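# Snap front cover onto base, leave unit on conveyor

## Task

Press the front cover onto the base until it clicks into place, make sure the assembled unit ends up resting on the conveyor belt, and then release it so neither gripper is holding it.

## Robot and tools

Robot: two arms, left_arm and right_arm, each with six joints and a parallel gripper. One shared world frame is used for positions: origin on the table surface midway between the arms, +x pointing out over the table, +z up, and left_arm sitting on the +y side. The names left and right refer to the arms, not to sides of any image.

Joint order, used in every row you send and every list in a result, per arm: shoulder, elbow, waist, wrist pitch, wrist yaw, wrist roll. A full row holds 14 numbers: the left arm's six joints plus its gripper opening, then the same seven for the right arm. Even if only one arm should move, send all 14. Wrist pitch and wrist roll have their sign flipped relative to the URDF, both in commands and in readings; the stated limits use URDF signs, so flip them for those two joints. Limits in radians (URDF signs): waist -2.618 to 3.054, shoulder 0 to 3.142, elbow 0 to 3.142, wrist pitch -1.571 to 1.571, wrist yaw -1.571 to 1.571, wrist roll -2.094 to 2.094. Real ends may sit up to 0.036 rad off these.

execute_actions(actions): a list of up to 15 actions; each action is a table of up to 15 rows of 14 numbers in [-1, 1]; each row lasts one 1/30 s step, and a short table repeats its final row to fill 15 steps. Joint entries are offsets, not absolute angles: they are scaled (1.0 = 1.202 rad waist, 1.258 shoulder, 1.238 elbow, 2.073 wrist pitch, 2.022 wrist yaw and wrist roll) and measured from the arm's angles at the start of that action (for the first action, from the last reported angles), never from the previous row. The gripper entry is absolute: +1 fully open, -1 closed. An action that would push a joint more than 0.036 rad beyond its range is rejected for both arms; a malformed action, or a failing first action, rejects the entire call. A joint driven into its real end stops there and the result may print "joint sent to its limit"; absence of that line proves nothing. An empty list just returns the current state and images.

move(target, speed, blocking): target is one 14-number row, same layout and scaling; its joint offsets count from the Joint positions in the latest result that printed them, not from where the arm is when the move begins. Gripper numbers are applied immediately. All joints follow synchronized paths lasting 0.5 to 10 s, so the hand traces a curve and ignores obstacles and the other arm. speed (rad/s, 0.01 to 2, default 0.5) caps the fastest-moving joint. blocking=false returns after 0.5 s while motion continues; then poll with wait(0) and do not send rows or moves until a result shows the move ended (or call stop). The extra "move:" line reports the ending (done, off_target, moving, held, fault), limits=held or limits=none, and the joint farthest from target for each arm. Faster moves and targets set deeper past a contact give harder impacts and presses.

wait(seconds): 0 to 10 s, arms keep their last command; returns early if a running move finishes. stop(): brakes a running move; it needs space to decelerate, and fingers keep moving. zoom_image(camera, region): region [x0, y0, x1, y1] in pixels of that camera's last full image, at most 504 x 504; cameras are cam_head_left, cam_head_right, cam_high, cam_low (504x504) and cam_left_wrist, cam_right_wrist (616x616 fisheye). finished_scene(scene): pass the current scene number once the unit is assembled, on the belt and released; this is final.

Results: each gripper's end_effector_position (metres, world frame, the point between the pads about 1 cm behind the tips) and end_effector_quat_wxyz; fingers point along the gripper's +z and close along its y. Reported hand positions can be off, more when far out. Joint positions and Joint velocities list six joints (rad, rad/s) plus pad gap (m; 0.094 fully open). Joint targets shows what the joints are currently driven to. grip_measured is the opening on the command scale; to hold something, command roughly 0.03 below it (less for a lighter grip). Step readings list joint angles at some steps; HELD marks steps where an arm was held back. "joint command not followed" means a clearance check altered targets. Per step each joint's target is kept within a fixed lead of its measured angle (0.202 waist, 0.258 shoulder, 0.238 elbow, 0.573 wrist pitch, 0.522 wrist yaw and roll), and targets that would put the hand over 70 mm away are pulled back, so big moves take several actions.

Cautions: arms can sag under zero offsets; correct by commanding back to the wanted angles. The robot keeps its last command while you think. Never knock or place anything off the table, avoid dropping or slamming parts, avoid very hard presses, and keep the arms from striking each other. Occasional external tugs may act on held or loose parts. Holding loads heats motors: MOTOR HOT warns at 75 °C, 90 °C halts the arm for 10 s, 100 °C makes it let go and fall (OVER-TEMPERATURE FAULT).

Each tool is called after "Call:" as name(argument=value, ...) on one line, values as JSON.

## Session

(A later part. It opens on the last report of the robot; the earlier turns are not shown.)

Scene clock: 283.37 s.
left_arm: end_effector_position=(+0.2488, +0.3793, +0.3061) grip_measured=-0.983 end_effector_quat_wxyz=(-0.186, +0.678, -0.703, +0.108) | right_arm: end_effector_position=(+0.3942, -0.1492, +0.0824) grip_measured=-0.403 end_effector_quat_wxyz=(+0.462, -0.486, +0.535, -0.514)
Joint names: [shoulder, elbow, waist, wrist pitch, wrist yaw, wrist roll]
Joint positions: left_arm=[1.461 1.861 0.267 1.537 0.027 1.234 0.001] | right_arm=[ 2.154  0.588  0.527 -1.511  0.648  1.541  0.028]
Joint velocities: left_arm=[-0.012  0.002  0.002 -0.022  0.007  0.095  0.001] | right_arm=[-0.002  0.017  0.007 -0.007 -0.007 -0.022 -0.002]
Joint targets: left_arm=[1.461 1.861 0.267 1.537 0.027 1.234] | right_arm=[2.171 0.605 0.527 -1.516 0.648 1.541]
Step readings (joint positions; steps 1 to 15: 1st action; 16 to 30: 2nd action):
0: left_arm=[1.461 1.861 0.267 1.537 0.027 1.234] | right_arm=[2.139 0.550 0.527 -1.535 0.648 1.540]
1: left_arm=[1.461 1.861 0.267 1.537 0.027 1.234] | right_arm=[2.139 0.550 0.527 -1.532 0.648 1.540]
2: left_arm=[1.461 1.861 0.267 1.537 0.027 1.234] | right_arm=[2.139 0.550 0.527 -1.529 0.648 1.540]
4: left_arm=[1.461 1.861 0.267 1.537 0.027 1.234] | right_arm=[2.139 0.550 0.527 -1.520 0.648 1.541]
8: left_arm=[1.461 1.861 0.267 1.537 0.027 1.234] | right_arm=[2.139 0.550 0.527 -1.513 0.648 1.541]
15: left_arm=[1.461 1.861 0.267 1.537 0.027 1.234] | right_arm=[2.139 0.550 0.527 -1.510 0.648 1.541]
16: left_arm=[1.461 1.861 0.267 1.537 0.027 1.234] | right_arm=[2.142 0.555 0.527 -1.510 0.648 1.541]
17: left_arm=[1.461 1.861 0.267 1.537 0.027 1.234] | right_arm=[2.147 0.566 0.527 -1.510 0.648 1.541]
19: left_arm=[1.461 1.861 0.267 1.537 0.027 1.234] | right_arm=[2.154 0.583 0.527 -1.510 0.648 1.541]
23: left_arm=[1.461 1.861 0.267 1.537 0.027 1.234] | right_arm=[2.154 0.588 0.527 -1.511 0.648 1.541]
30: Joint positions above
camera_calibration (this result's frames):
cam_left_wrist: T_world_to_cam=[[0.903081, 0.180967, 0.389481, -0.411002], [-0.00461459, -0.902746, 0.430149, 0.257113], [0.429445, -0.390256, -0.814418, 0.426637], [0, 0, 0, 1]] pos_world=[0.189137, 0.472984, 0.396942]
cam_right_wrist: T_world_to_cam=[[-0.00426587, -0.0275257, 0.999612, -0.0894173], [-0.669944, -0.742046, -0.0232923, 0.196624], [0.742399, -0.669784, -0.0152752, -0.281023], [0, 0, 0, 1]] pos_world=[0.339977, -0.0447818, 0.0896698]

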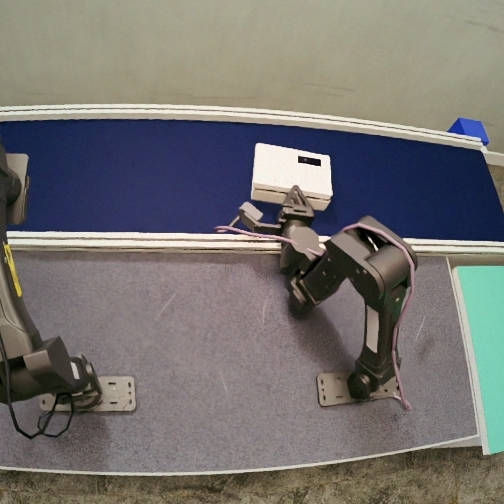

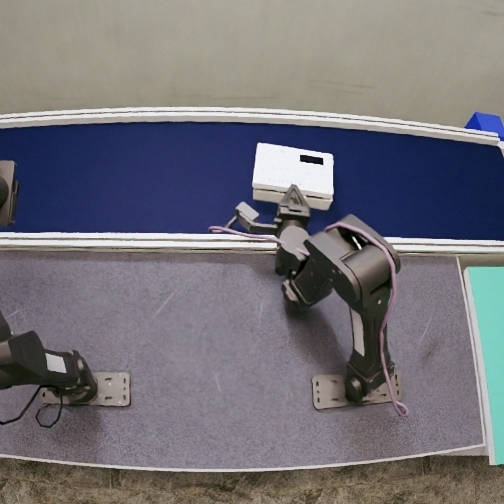

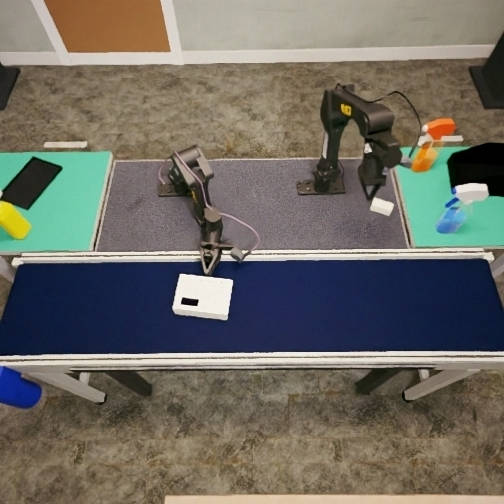

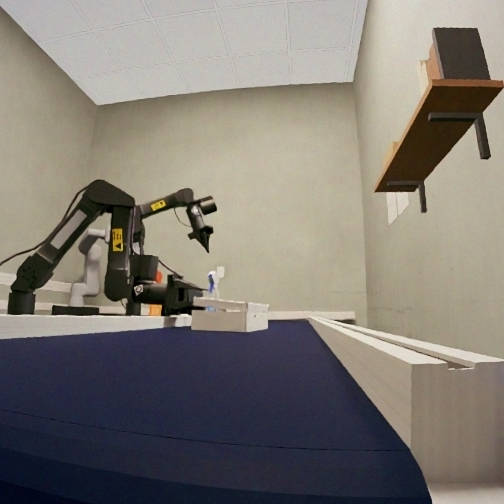

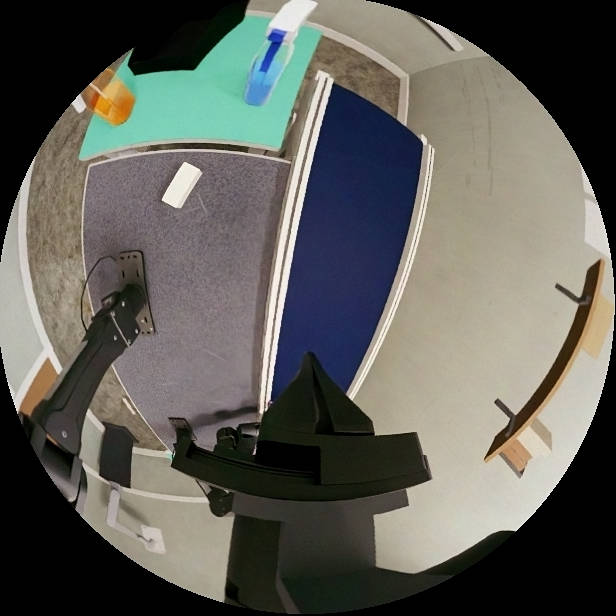

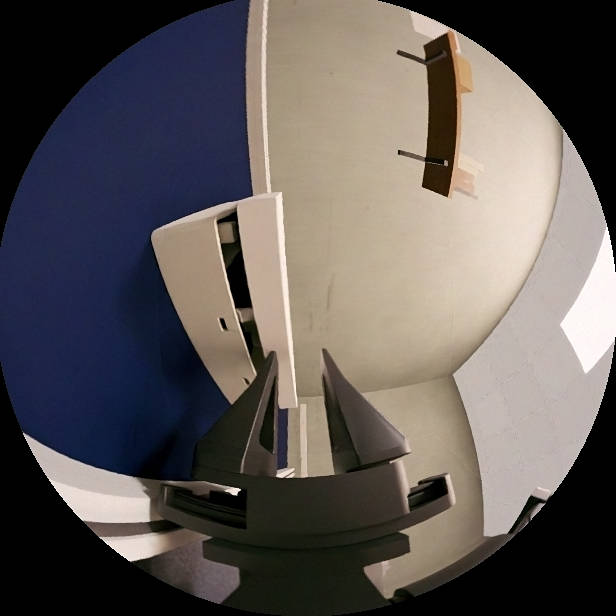

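Need ~9 mm lower.

Call:
execute_actions(actions=[[[0,0,0,0,0,0,-1,0.01,0.012,0,0.028,0,0,-0.4]],[[0,0,0,0,0,0,-1,0.03,0.04,-0.012,0,0,0,-0.4]]])

Call:
zoom_image(camera="cam_right_wrist", region=[180,180,420,420])

Scene clock: 287.83 s.
left_arm: end_effector_position=(+0.2488, +0.3793, +0.3061) grip_measured=-0.983 end_effector_quat_wxyz=(-0.186, +0.678, -0.703, +0.108) | right_arm: end_effector_position=(+0.4008, -0.1479, +0.0780) grip_measured=-0.403 end_effector_quat_wxyz=(+0.457, -0.488, +0.537, -0.515)
Joint names: [shoulder, elbow, waist, wrist pitch, wrist yaw, wrist roll]
Joint positions: left_arm=[1.461 1.861 0.267 1.537 0.027 1.234 0.001] | right_arm=[ 2.173  0.619  0.522 -1.488  0.649  1.542  0.028]
Joint velocities: left_arm=[-0.002 -0.007  0.012  0.051 -0.037  0.051  0.   ] | right_arm=[-0.002 -0.007  0.012  0.022 -0.007  0.037  0.001]
Joint targets: left_arm=[1.461 1.861 0.267 1.537 0.027 1.234] | right_arm=[2.192 0.637 0.513 -1.487 0.649 1.542]
Step readings (joint positions; steps 1 to 15: 1st action; 16 to 30: 2nd action):
0: left_arm=[1.461 1.861 0.267 1.537 0.027 1.234] | right_arm=[2.154 0.588 0.527 -1.511 0.648 1.541]
1: left_arm=[1.461 1.861 0.267 1.537 0.027 1.234] | right_arm=[2.154 0.588 0.527 -1.506 0.648 1.541]
2: left_arm=[1.461 1.861 0.267 1.537 0.027 1.234] | right_arm=[2.154 0.588 0.527 -1.500 0.648 1.541]
4: left_arm=[1.461 1.861 0.267 1.537 0.027 1.234] | right_arm=[2.154 0.588 0.527 -1.488 0.648 1.541]
8: left_arm=[1.461 1.861 0.267 1.537 0.027 1.234] | right_arm=[2.154 0.588 0.527 -1.487 0.648 1.541]
15: left_arm=[1.461 1.861 0.267 1.537 0.027 1.234] | right_arm=[2.154 0.588 0.527 -1.487 0.648 1.541]
16: left_arm=[1.461 1.861 0.267 1.537 0.027 1.234] | right_arm=[2.157 0.592 0.526 -1.488 0.648 1.541]
17: left_arm=[1.461 1.861 0.267 1.537 0.027 1.234] | right_arm=[2.163 0.602 0.525 -1.488 0.648 1.541]
19: left_arm=[1.461 1.861 0.267 1.537 0.027 1.234] | right_arm=[2.171 0.616 0.523 -1.488 0.649 1.541]
23: left_arm=[1.461 1.861 0.267 1.537 0.027 1.234] | right_arm=[2.173 0.619 0.522 -1.488 0.649 1.542]
30: Joint positions above
camera_calibration (this result's frames):
cam_left_wrist: T_world_to_cam=[[0.903081, 0.180967, 0.389481, -0.411002], [-0.00461459, -0.902746, 0.430149, 0.257113], [0.429445, -0.390256, -0.814418, 0.426637], [0, 0, 0, 1]] pos_world=[0.189137, 0.472984, 0.396942]
cam_right_wrist: T_world_to_cam=[[0.00478018, -0.0211911, 0.999764, -0.087721], [-0.674315, -0.738339, -0.0124258, 0.203362], [0.738428, -0.674097, -0.0178189, -0.283954], [0, 0, 0, 1]] pos_world=[0.347229, -0.0431215, 0.0851675]

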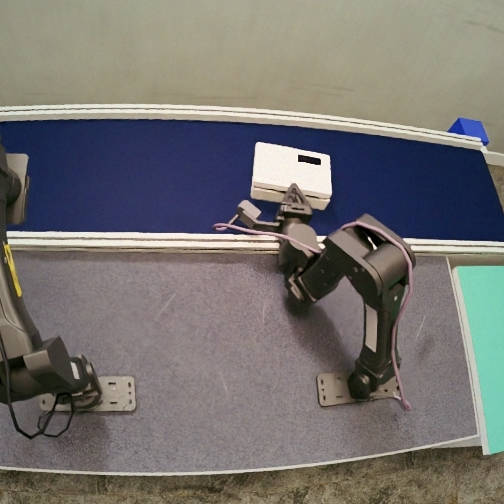

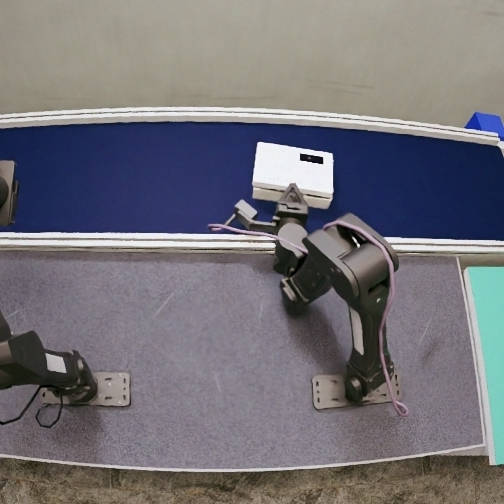

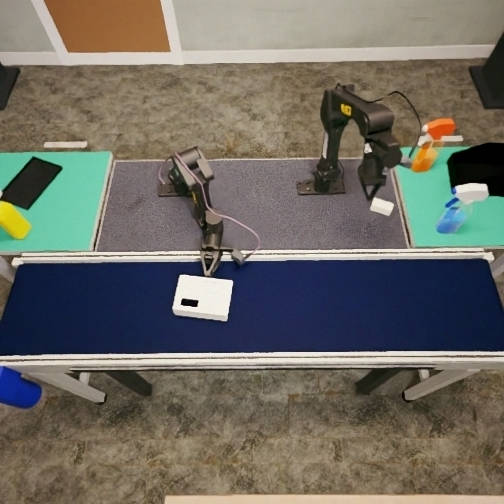

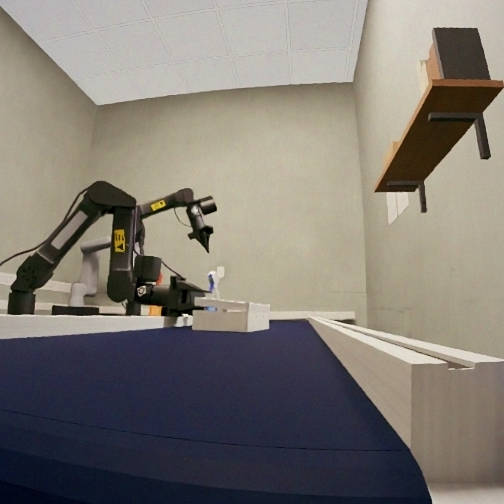

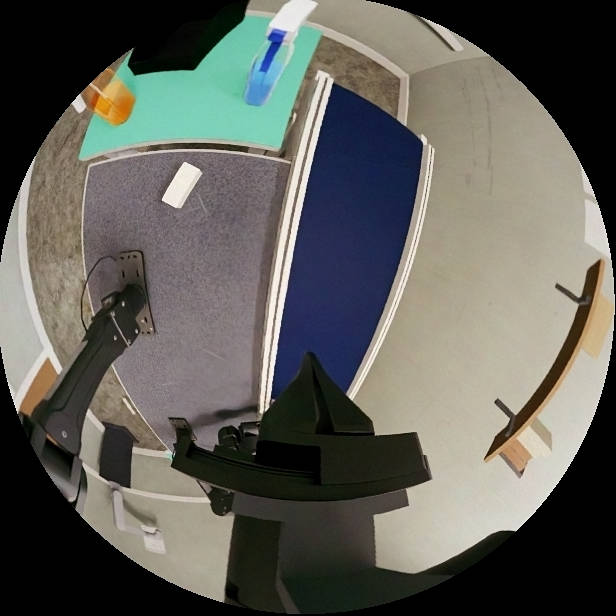

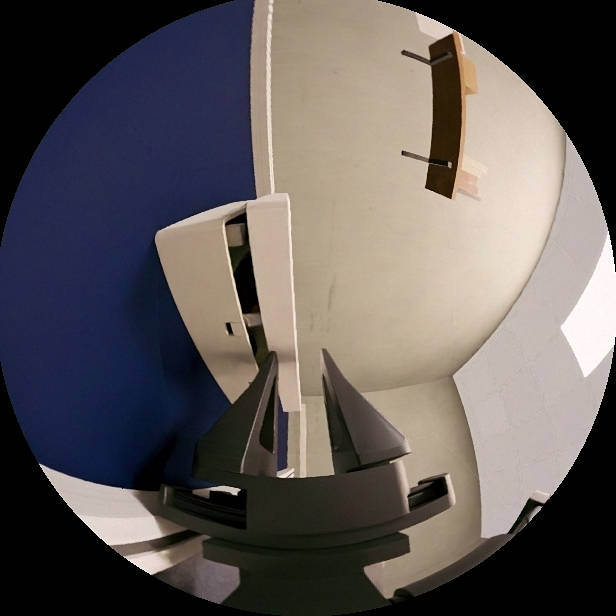

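Region (180, 180, 420, 420) of cam_right_wrist's 616x616 image, scaled by 2.100, with more detail than that image has.

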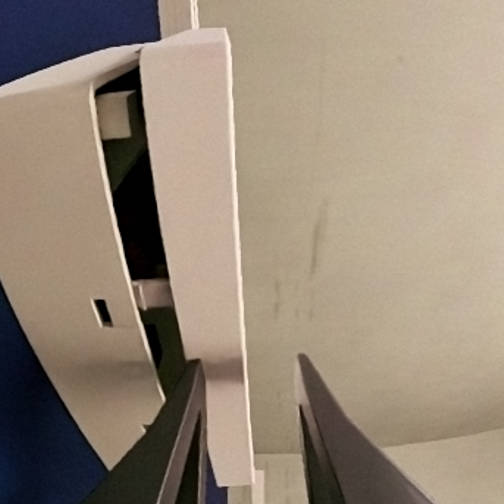

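Gripper body rests on rail. Open wider to lower the finger, advance, then close to lift.

Call:
execute_actions(actions=[[[0,0,0,0,0,0,-1,0.01,0.012,0,0,0,0,-0.15]],[[0,0,0,0,0,0,-1,0.03,0.04,-0.015,0.005,0,0,-0.15]],[[0,0,0,0,0,0,-1,0.03,0.04,-0.015,0.005,0,0,-0.2]]])

Call:
zoom_image(camera="cam_right_wrist", region=[180,180,420,420])

Scene clock: 294.47 s.
left_arm: end_effector_position=(+0.2488, +0.3793, +0.3061) grip_measured=-0.983 end_effector_quat_wxyz=(-0.186, +0.678, -0.703, +0.108) | right_arm: end_effector_position=(+0.4156, -0.1496, +0.0760) grip_measured=-0.197 end_effector_quat_wxyz=(+0.457, -0.477, +0.541, -0.520)
Joint names: [shoulder, elbow, waist, wrist pitch, wrist yaw, wrist roll]
Joint positions: left_arm=[1.461 1.861 0.267 1.537 0.027 1.234 0.001] | right_arm=[ 2.217  0.681  0.502 -1.486  0.649  1.542  0.038]
Joint velocities: left_arm=[-0.012 -0.007 -0.002  0.007 -0.007 -0.095 -0.001] | right_arm=[ 0.002 -0.017 -0.002  0.022  0.051  0.037 -0.   ]
Joint targets: left_arm=[1.461 1.861 0.267 1.537 0.027 1.234] | right_arm=[2.233 0.699 0.495 -1.477 0.649 1.542]
Step readings (joint positions; steps 1 to 15: 1st action; 16 to 30: 2nd action; 31 to 45: 3rd action):
0: left_arm=[1.461 1.861 0.267 1.537 0.027 1.234] | right_arm=[2.173 0.619 0.522 -1.488 0.649 1.542]
1: left_arm=[1.461 1.861 0.267 1.537 0.027 1.234] | right_arm=[2.173 0.619 0.522 -1.489 0.649 1.542]
2: left_arm=[1.461 1.861 0.267 1.537 0.027 1.234] | right_arm=[2.173 0.619 0.522 -1.489 0.649 1.542]
4: left_arm=[1.461 1.861 0.267 1.537 0.027 1.234] | right_arm=[2.173 0.619 0.522 -1.489 0.649 1.542]
8: left_arm=[1.461 1.861 0.267 1.537 0.027 1.234] | right_arm=[2.173 0.619 0.522 -1.489 0.649 1.542]
15: left_arm=[1.461 1.861 0.267 1.537 0.027 1.234] | right_arm=[2.173 0.619 0.522 -1.489 0.649 1.542]
16: left_arm=[1.461 1.861 0.267 1.537 0.027 1.234] | right_arm=[2.176 0.623 0.522 -1.489 0.649 1.542]
17: left_arm=[1.461 1.861 0.267 1.537 0.027 1.234] | right_arm=[2.183 0.633 0.520 -1.489 0.649 1.542]
19: left_arm=[1.461 1.861 0.267 1.537 0.027 1.234] | right_arm=[2.192 0.647 0.515 -1.488 0.649 1.542]
23: left_arm=[1.461 1.861 0.267 1.537 0.027 1.234] | right_arm=[2.195 0.650 0.512 -1.488 0.649 1.542]
30: left_arm=[1.461 1.861 0.267 1.537 0.027 1.234] | right_arm=[2.195 0.650 0.512 -1.488 0.649 1.542]
31: left_arm=[1.461 1.861 0.267 1.537 0.027 1.234] | right_arm=[2.198 0.655 0.511 -1.488 0.649 1.542]
32: left_arm=[1.461 1.861 0.267 1.537 0.027 1.234] | right_arm=[2.205 0.664 0.509 -1.488 0.649 1.542]
34: left_arm=[1.461 1.861 0.267 1.537 0.027 1.234] | right_arm=[2.214 0.678 0.505 -1.487 0.649 1.542]
38: left_arm=[1.461 1.861 0.267 1.537 0.027 1.234] | right_arm=[2.217 0.681 0.502 -1.486 0.649 1.542]
45: Joint positions above
camera_calibration (this result's frames):
cam_left_wrist: T_world_to_cam=[[0.903081, 0.180967, 0.389481, -0.411002], [-0.00461459, -0.902746, 0.430149, 0.257113], [0.429445, -0.390256, -0.814418, 0.426637], [0, 0, 0, 1]] pos_world=[0.189137, 0.472984, 0.396942]
cam_right_wrist: T_world_to_cam=[[-0.00974995, -0.0287166, 0.99954, -0.0808783], [-0.68852, -0.724694, -0.0275364, 0.221134], [0.725151, -0.688472, -0.0127062, -0.293072], [0, 0, 0, 1]] pos_world=[0.363989, -0.0438399, 0.0832065]

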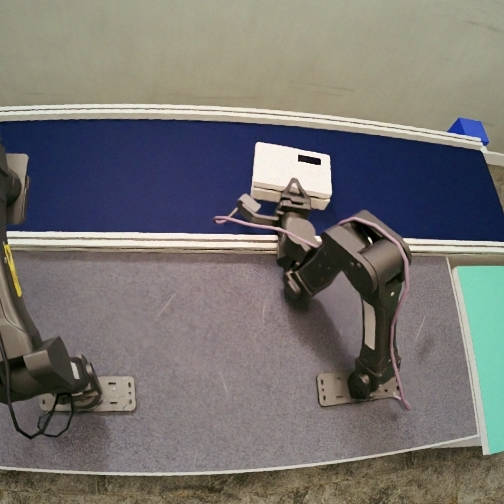

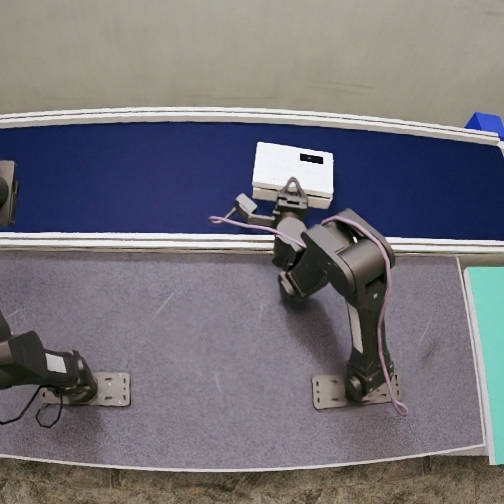

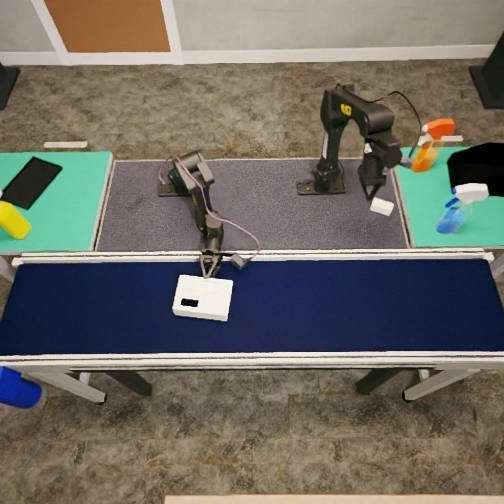

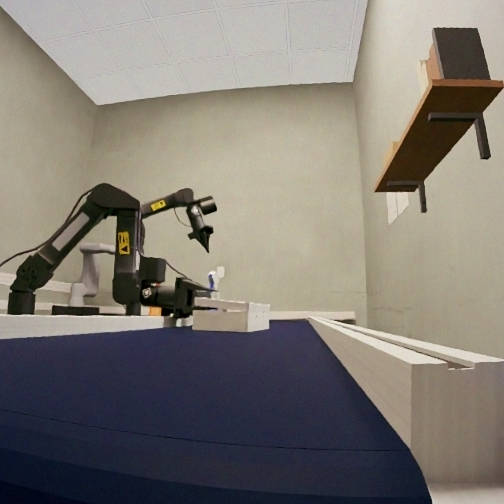

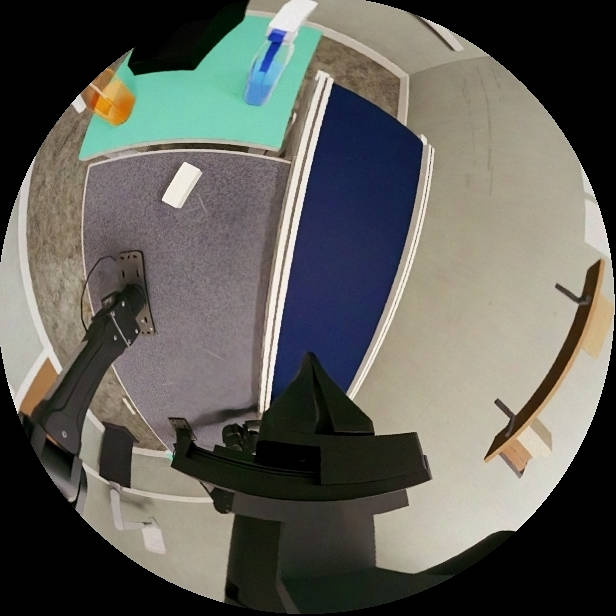

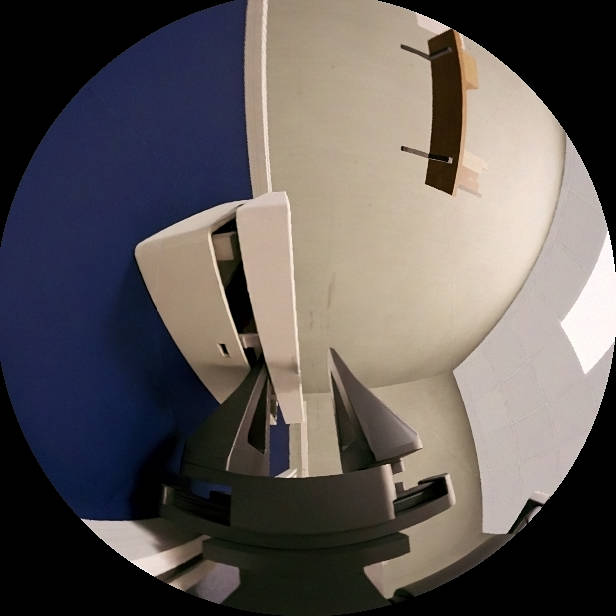

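Region (180, 180, 420, 420) of cam_right_wrist's 616x616 image, scaled by 2.100, with more detail than that image has.

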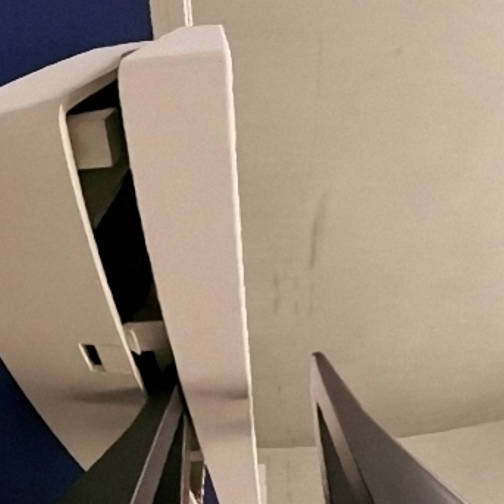

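Inserted. Lift the edge without clamping, drag -y.

Call:
execute_actions(actions=[[[0,0,0,0,0,0,-1,0,0.012,0,-0.01,0,0,-0.55]],[[0,0,0,0,0,0,-1,0,0.03,-0.015,-0.01,0,0,-0.6]],[[0,0,0,0,0,0,-1,0,0.012,-0.012,0.012,0,0,-0.4]],[[0,0,0,0,0,0,-1,0,0.012,0,0.02,0,0,-0.15]]])

Call:
zoom_image(camera="cam_right_wrist", region=[180,180,420,420])

Call:
zoom_image(camera="cam_low", region=[160,260,280,340])

Scene clock: 301.70 s.
left_arm: end_effector_position=(+0.2488, +0.3793, +0.3061) grip_measured=-0.983 end_effector_quat_wxyz=(-0.186, +0.678, -0.703, +0.108) | right_arm: end_effector_position=(+0.4211, -0.1544, +0.0744) grip_measured=-0.153 end_effector_quat_wxyz=(+0.448, -0.478, +0.545, -0.523)
Joint names: [shoulder, elbow, waist, wrist pitch, wrist yaw, wrist roll]
Joint positions: left_arm=[1.461 1.861 0.267 1.537 0.027 1.234 0.001] | right_arm=[ 2.217  0.698  0.488 -1.455  0.649  1.545  0.04 ]
Joint velocities: left_arm=[ 0.012 -0.017 -0.012  0.007 -0.022  0.051 -0.001] | right_arm=[-0.007 -0.002 -0.017  0.007  0.022  0.051 -0.   ]
Joint targets: left_arm=[1.461 1.861 0.267 1.537 0.027 1.234] | right_arm=[2.217 0.713 0.488 -1.431 0.649 1.544]
Step readings (joint positions; steps 1 to 15: 1st action; 16 to 30: 2nd action; 31 to 45: 3rd action; 46 to 60: 4th action):
0: left_arm=[1.461 1.861 0.267 1.537 0.027 1.234] | right_arm=[2.217 0.681 0.502 -1.486 0.649 1.542]
1: left_arm=[1.461 1.861 0.267 1.537 0.027 1.234] | right_arm=[2.217 0.681 0.502 -1.487 0.649 1.543]
2: left_arm=[1.461 1.861 0.267 1.537 0.027 1.234] | right_arm=[2.217 0.681 0.502 -1.487 0.649 1.543]
4: left_arm=[1.461 1.861 0.267 1.537 0.027 1.234] | right_arm=[2.217 0.681 0.502 -1.489 0.649 1.543]
8: left_arm=[1.461 1.861 0.267 1.537 0.027 1.234] | right_arm=[2.217 0.681 0.502 -1.489 0.649 1.543]
15: left_arm=[1.461 1.861 0.267 1.537 0.027 1.234] | right_arm=[2.217 0.681 0.502 -1.489 0.649 1.543]
16: left_arm=[1.461 1.861 0.267 1.537 0.027 1.234] | right_arm=[2.217 0.682 0.501 -1.489 0.649 1.543]
17: left_arm=[1.461 1.861 0.267 1.537 0.027 1.234] | right_arm=[2.217 0.686 0.500 -1.489 0.649 1.544]
19: left_arm=[1.461 1.861 0.267 1.537 0.027 1.234] | right_arm=[2.217 0.695 0.496 -1.492 0.649 1.544]
23: left_arm=[1.461 1.861 0.267 1.537 0.027 1.234] | right_arm=[2.217 0.698 0.493 -1.494 0.649 1.544]
30: left_arm=[1.461 1.861 0.267 1.537 0.027 1.234] | right_arm=[2.217 0.698 0.493 -1.494 0.649 1.544]
31: left_arm=[1.461 1.861 0.267 1.537 0.027 1.234] | right_arm=[2.217 0.698 0.492 -1.492 0.649 1.544]
32: left_arm=[1.461 1.861 0.267 1.537 0.027 1.234] | right_arm=[2.217 0.698 0.491 -1.489 0.649 1.544]
34: left_arm=[1.461 1.861 0.267 1.537 0.027 1.234] | right_arm=[2.217 0.698 0.489 -1.481 0.649 1.544]
38: left_arm=[1.461 1.861 0.267 1.537 0.027 1.234] | right_arm=[2.217 0.698 0.488 -1.475 0.649 1.544]
45: left_arm=[1.461 1.861 0.267 1.537 0.027 1.234] | right_arm=[2.217 0.698 0.488 -1.473 0.649 1.544]
46: left_arm=[1.461 1.861 0.267 1.537 0.027 1.234] | right_arm=[2.217 0.698 0.488 -1.469 0.649 1.544]
47: left_arm=[1.461 1.861 0.267 1.537 0.027 1.234] | right_arm=[2.217 0.698 0.488 -1.464 0.649 1.545]
49: left_arm=[1.461 1.861 0.267 1.537 0.027 1.234] | right_arm=[2.217 0.698 0.488 -1.456 0.649 1.545]
53: left_arm=[1.461 1.861 0.267 1.537 0.027 1.234] | right_arm=[2.217 0.698 0.488 -1.455 0.649 1.545]
60: Joint positions above
camera_calibration (this result's frames):
cam_left_wrist: T_world_to_cam=[[0.903081, 0.180967, 0.389481, -0.411002], [-0.00461459, -0.902746, 0.430149, 0.257113], [0.429445, -0.390256, -0.814418, 0.426637], [0, 0, 0, 1]] pos_world=[0.189137, 0.472984, 0.396942]
cam_right_wrist: T_world_to_cam=[[0.00181023, -0.0198118, 0.999802, -0.0828812], [-0.699394, -0.71462, -0.0128944, 0.226527], [0.714734, -0.699232, -0.0151499, -0.29748], [0, 0, 0, 1]] pos_world=[0.3712, -0.0477691, 0.0812789]

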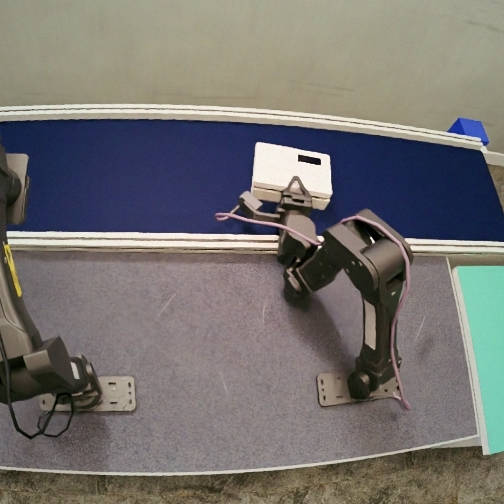

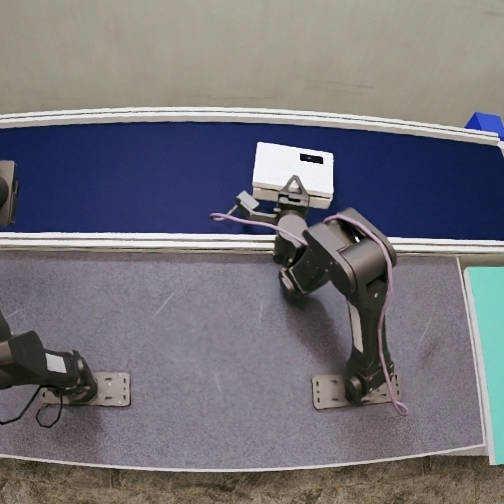

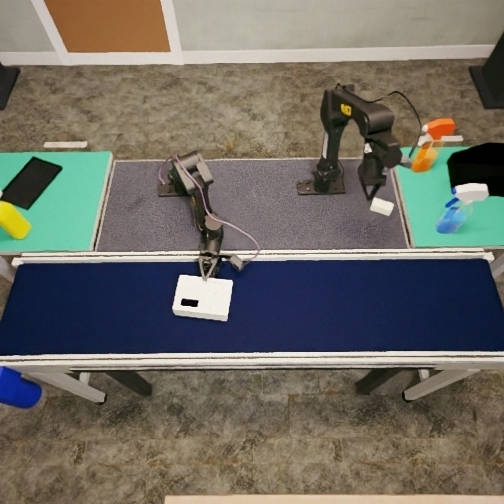

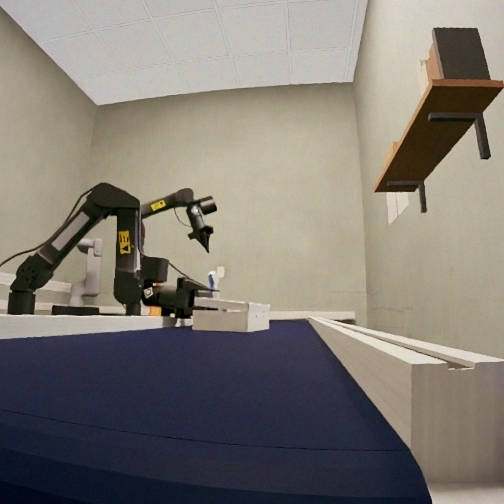

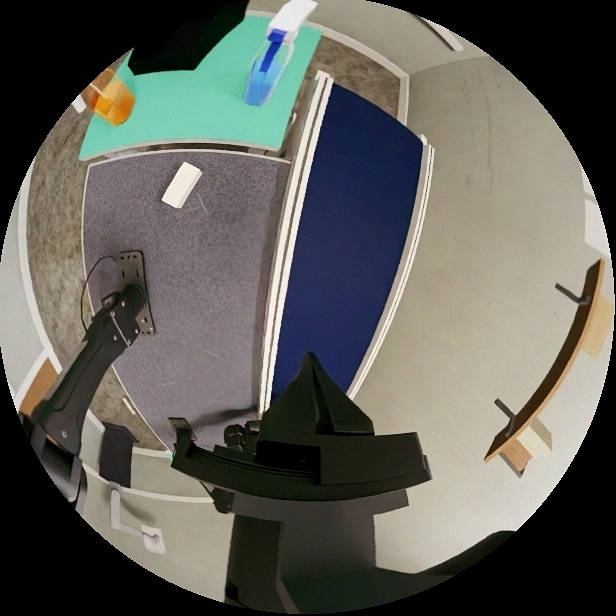

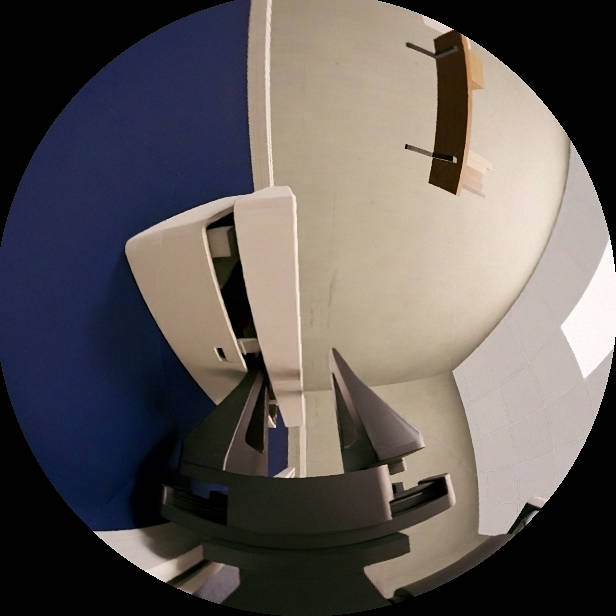

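Region (180, 180, 420, 420) of cam_right_wrist's 616x616 image, scaled by 2.100, with more detail than that image has.

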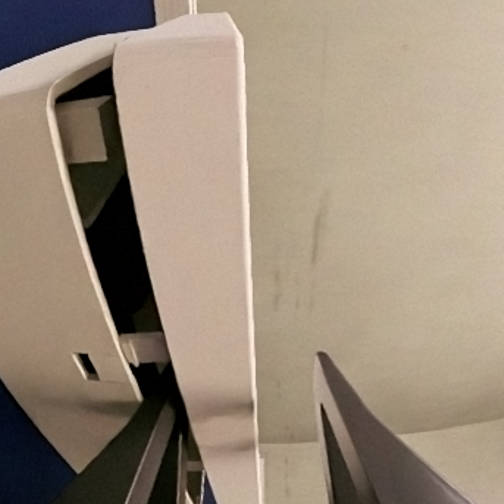

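Region (160, 260, 280, 340) of cam_low's 504x504 image, scaled by 4.200, with more detail than that image has.

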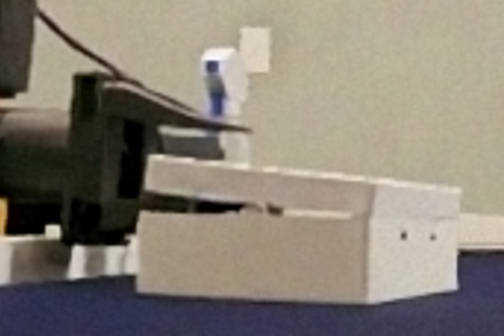

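Unchanged. Clamp fully and look.

Call:
execute_actions(actions=[[[0,0,0,0,0,0,-1,0,0.012,0,-0.02,0,0,-0.75]],[[0,0,0,0,0,0,-1,0,0.012,0,-0.02,0,0,-0.75]],[[0,0,0,0,0,0,-1,0,0.012,-0.013,-0.01,-0.008,0,-0.75]]])

Call:
zoom_image(camera="cam_right_wrist", region=[180,180,420,420])

Call:
zoom_image(camera="cam_low", region=[160,260,280,340])

Scene clock: 308.93 s.
left_arm: end_effector_position=(+0.2488, +0.3793, +0.3061) grip_measured=-0.983 end_effector_quat_wxyz=(-0.186, +0.678, -0.703, +0.108) | right_arm: end_effector_position=(+0.4223, -0.1548, +0.0795) grip_measured=-0.647 end_effector_quat_wxyz=(+0.457, -0.472, +0.541, -0.524)
Joint names: [shoulder, elbow, waist, wrist pitch, wrist yaw, wrist roll]
Joint positions: left_arm=[1.461 1.861 0.267 1.537 0.027 1.234 0.001] | right_arm=[ 2.217  0.698  0.482 -1.479  0.638  1.547  0.017]
Joint velocities: left_arm=[-0.002  0.002 -0.012  0.007  0.051  0.037 -0.001] | right_arm=[-0.002 -0.012 -0.002 -0.022 -0.007  0.007 -0.   ]
Joint targets: left_arm=[1.461 1.861 0.267 1.537 0.027 1.234] | right_arm=[2.217 0.713 0.472 -1.500 0.632 1.547]
Step readings (joint positions; steps 1 to 15: 1st action; 16 to 30: 2nd action; 31 to 45: 3rd action):
0: left_arm=[1.461 1.861 0.267 1.537 0.027 1.234] | right_arm=[2.217 0.698 0.488 -1.455 0.649 1.545]
1: left_arm=[1.461 1.861 0.267 1.537 0.027 1.234] | right_arm=[2.217 0.698 0.488 -1.459 0.649 1.545]
2: left_arm=[1.461 1.861 0.267 1.537 0.027 1.234] | right_arm=[2.217 0.698 0.488 -1.461 0.649 1.546]
4: left_arm=[1.461 1.861 0.267 1.537 0.027 1.234] | right_arm=[2.217 0.698 0.488 -1.471 0.649 1.546]
8: left_arm=[1.461 1.861 0.267 1.537 0.027 1.234] | right_arm=[2.217 0.698 0.488 -1.471 0.649 1.546]
15: left_arm=[1.461 1.861 0.267 1.537 0.027 1.234] | right_arm=[2.217 0.698 0.488 -1.471 0.649 1.546]
16: left_arm=[1.461 1.861 0.267 1.537 0.027 1.234] | right_arm=[2.217 0.698 0.488 -1.472 0.649 1.546]
17: left_arm=[1.461 1.861 0.267 1.537 0.027 1.234] | right_arm=[2.217 0.698 0.488 -1.473 0.649 1.547]
19: left_arm=[1.461 1.861 0.267 1.537 0.027 1.234] | right_arm=[2.217 0.698 0.488 -1.476 0.649 1.547]
23: left_arm=[1.461 1.861 0.267 1.537 0.027 1.234] | right_arm=[2.217 0.698 0.488 -1.479 0.649 1.547]
30: left_arm=[1.461 1.861 0.267 1.537 0.027 1.234] | right_arm=[2.217 0.698 0.488 -1.479 0.649 1.547]
31: left_arm=[1.461 1.861 0.267 1.537 0.027 1.234] | right_arm=[2.217 0.698 0.487 -1.479 0.647 1.547]
32: left_arm=[1.461 1.861 0.267 1.537 0.027 1.234] | right_arm=[2.217 0.698 0.486 -1.479 0.646 1.547]
34: left_arm=[1.461 1.861 0.267 1.537 0.027 1.234] | right_arm=[2.217 0.698 0.483 -1.479 0.641 1.547]
38: left_arm=[1.461 1.861 0.267 1.537 0.027 1.234] | right_arm=[2.217 0.698 0.482 -1.479 0.639 1.547]
45: Joint positions above
camera_calibration (this result's frames):
cam_left_wrist: T_world_to_cam=[[0.903081, 0.180967, 0.389481, -0.411002], [-0.00461459, -0.902746, 0.430149, 0.257113], [0.429445, -0.390256, -0.814418, 0.426637], [0, 0, 0, 1]] pos_world=[0.189137, 0.472984, 0.396942]
cam_right_wrist: T_world_to_cam=[[-0.0184418, -0.0293276, 0.9994, -0.0808309], [-0.695022, -0.718189, -0.0339006, 0.226395], [0.718752, -0.69523, -0.0071386, -0.300275], [0, 0, 0, 1]] pos_world=[0.371682, -0.0485367, 0.0863137]

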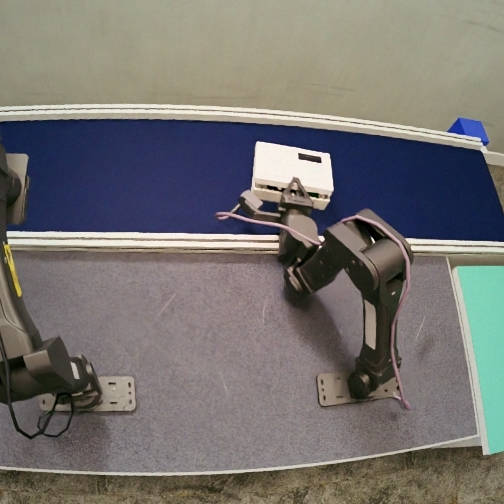

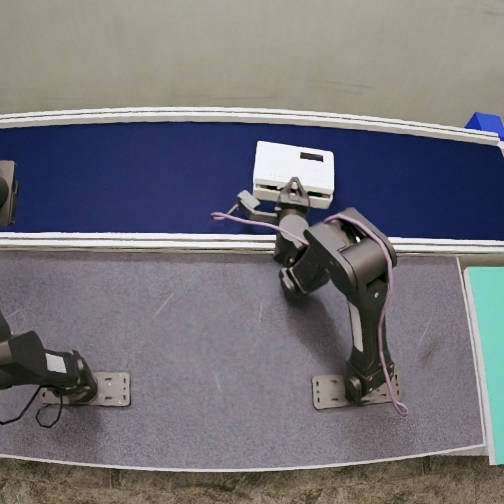

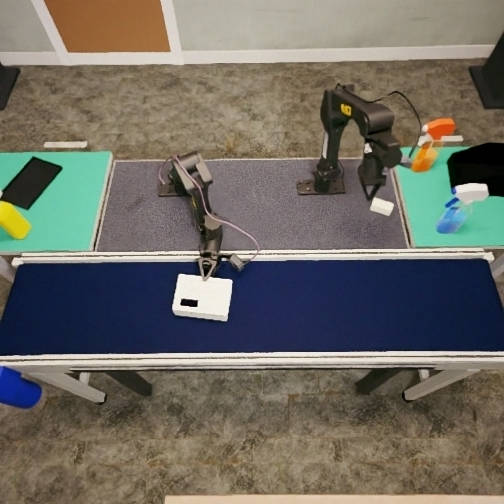

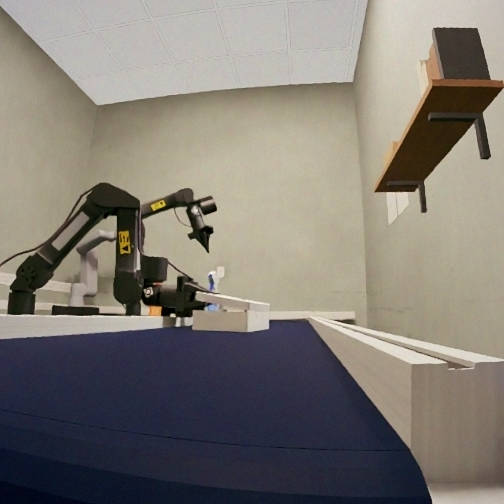

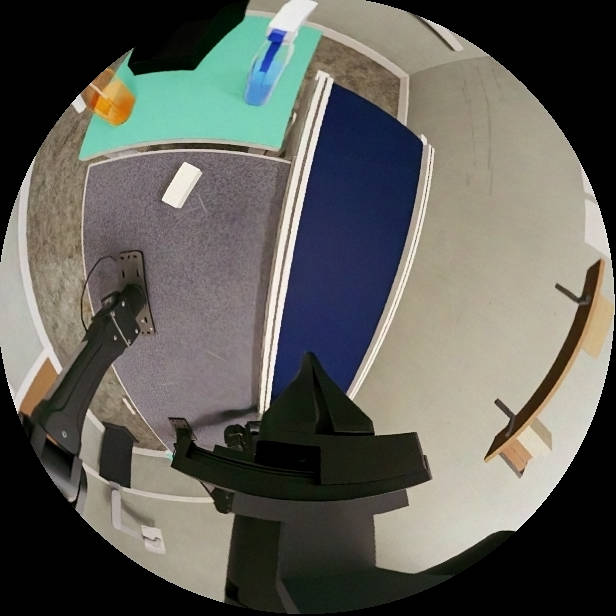

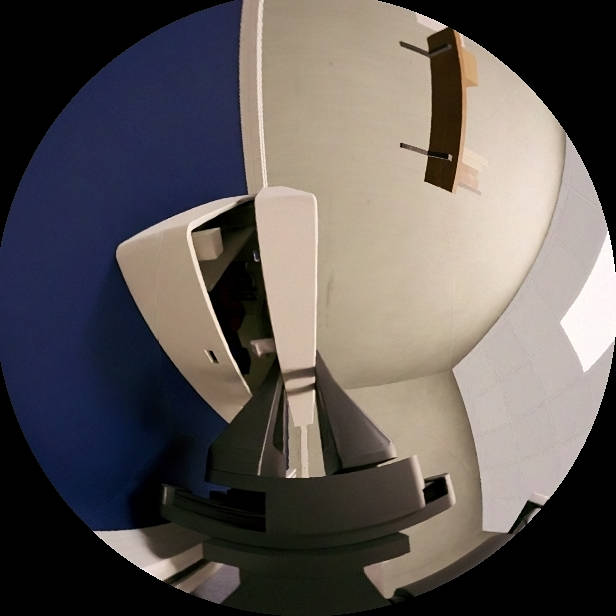

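Region (180, 180, 420, 420) of cam_right_wrist's 616x616 image, scaled by 2.100, with more detail than that image has.

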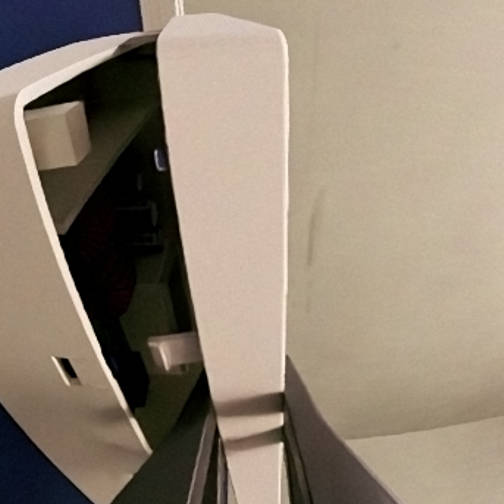

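Region (160, 260, 280, 340) of cam_low's 504x504 image, scaled by 4.200, with more detail than that image has.

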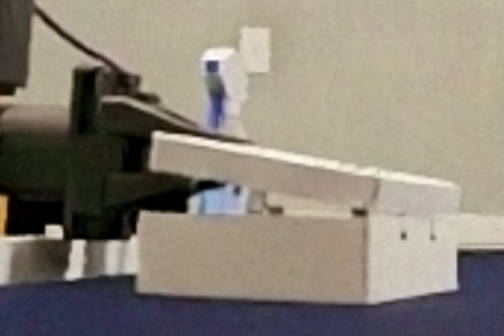

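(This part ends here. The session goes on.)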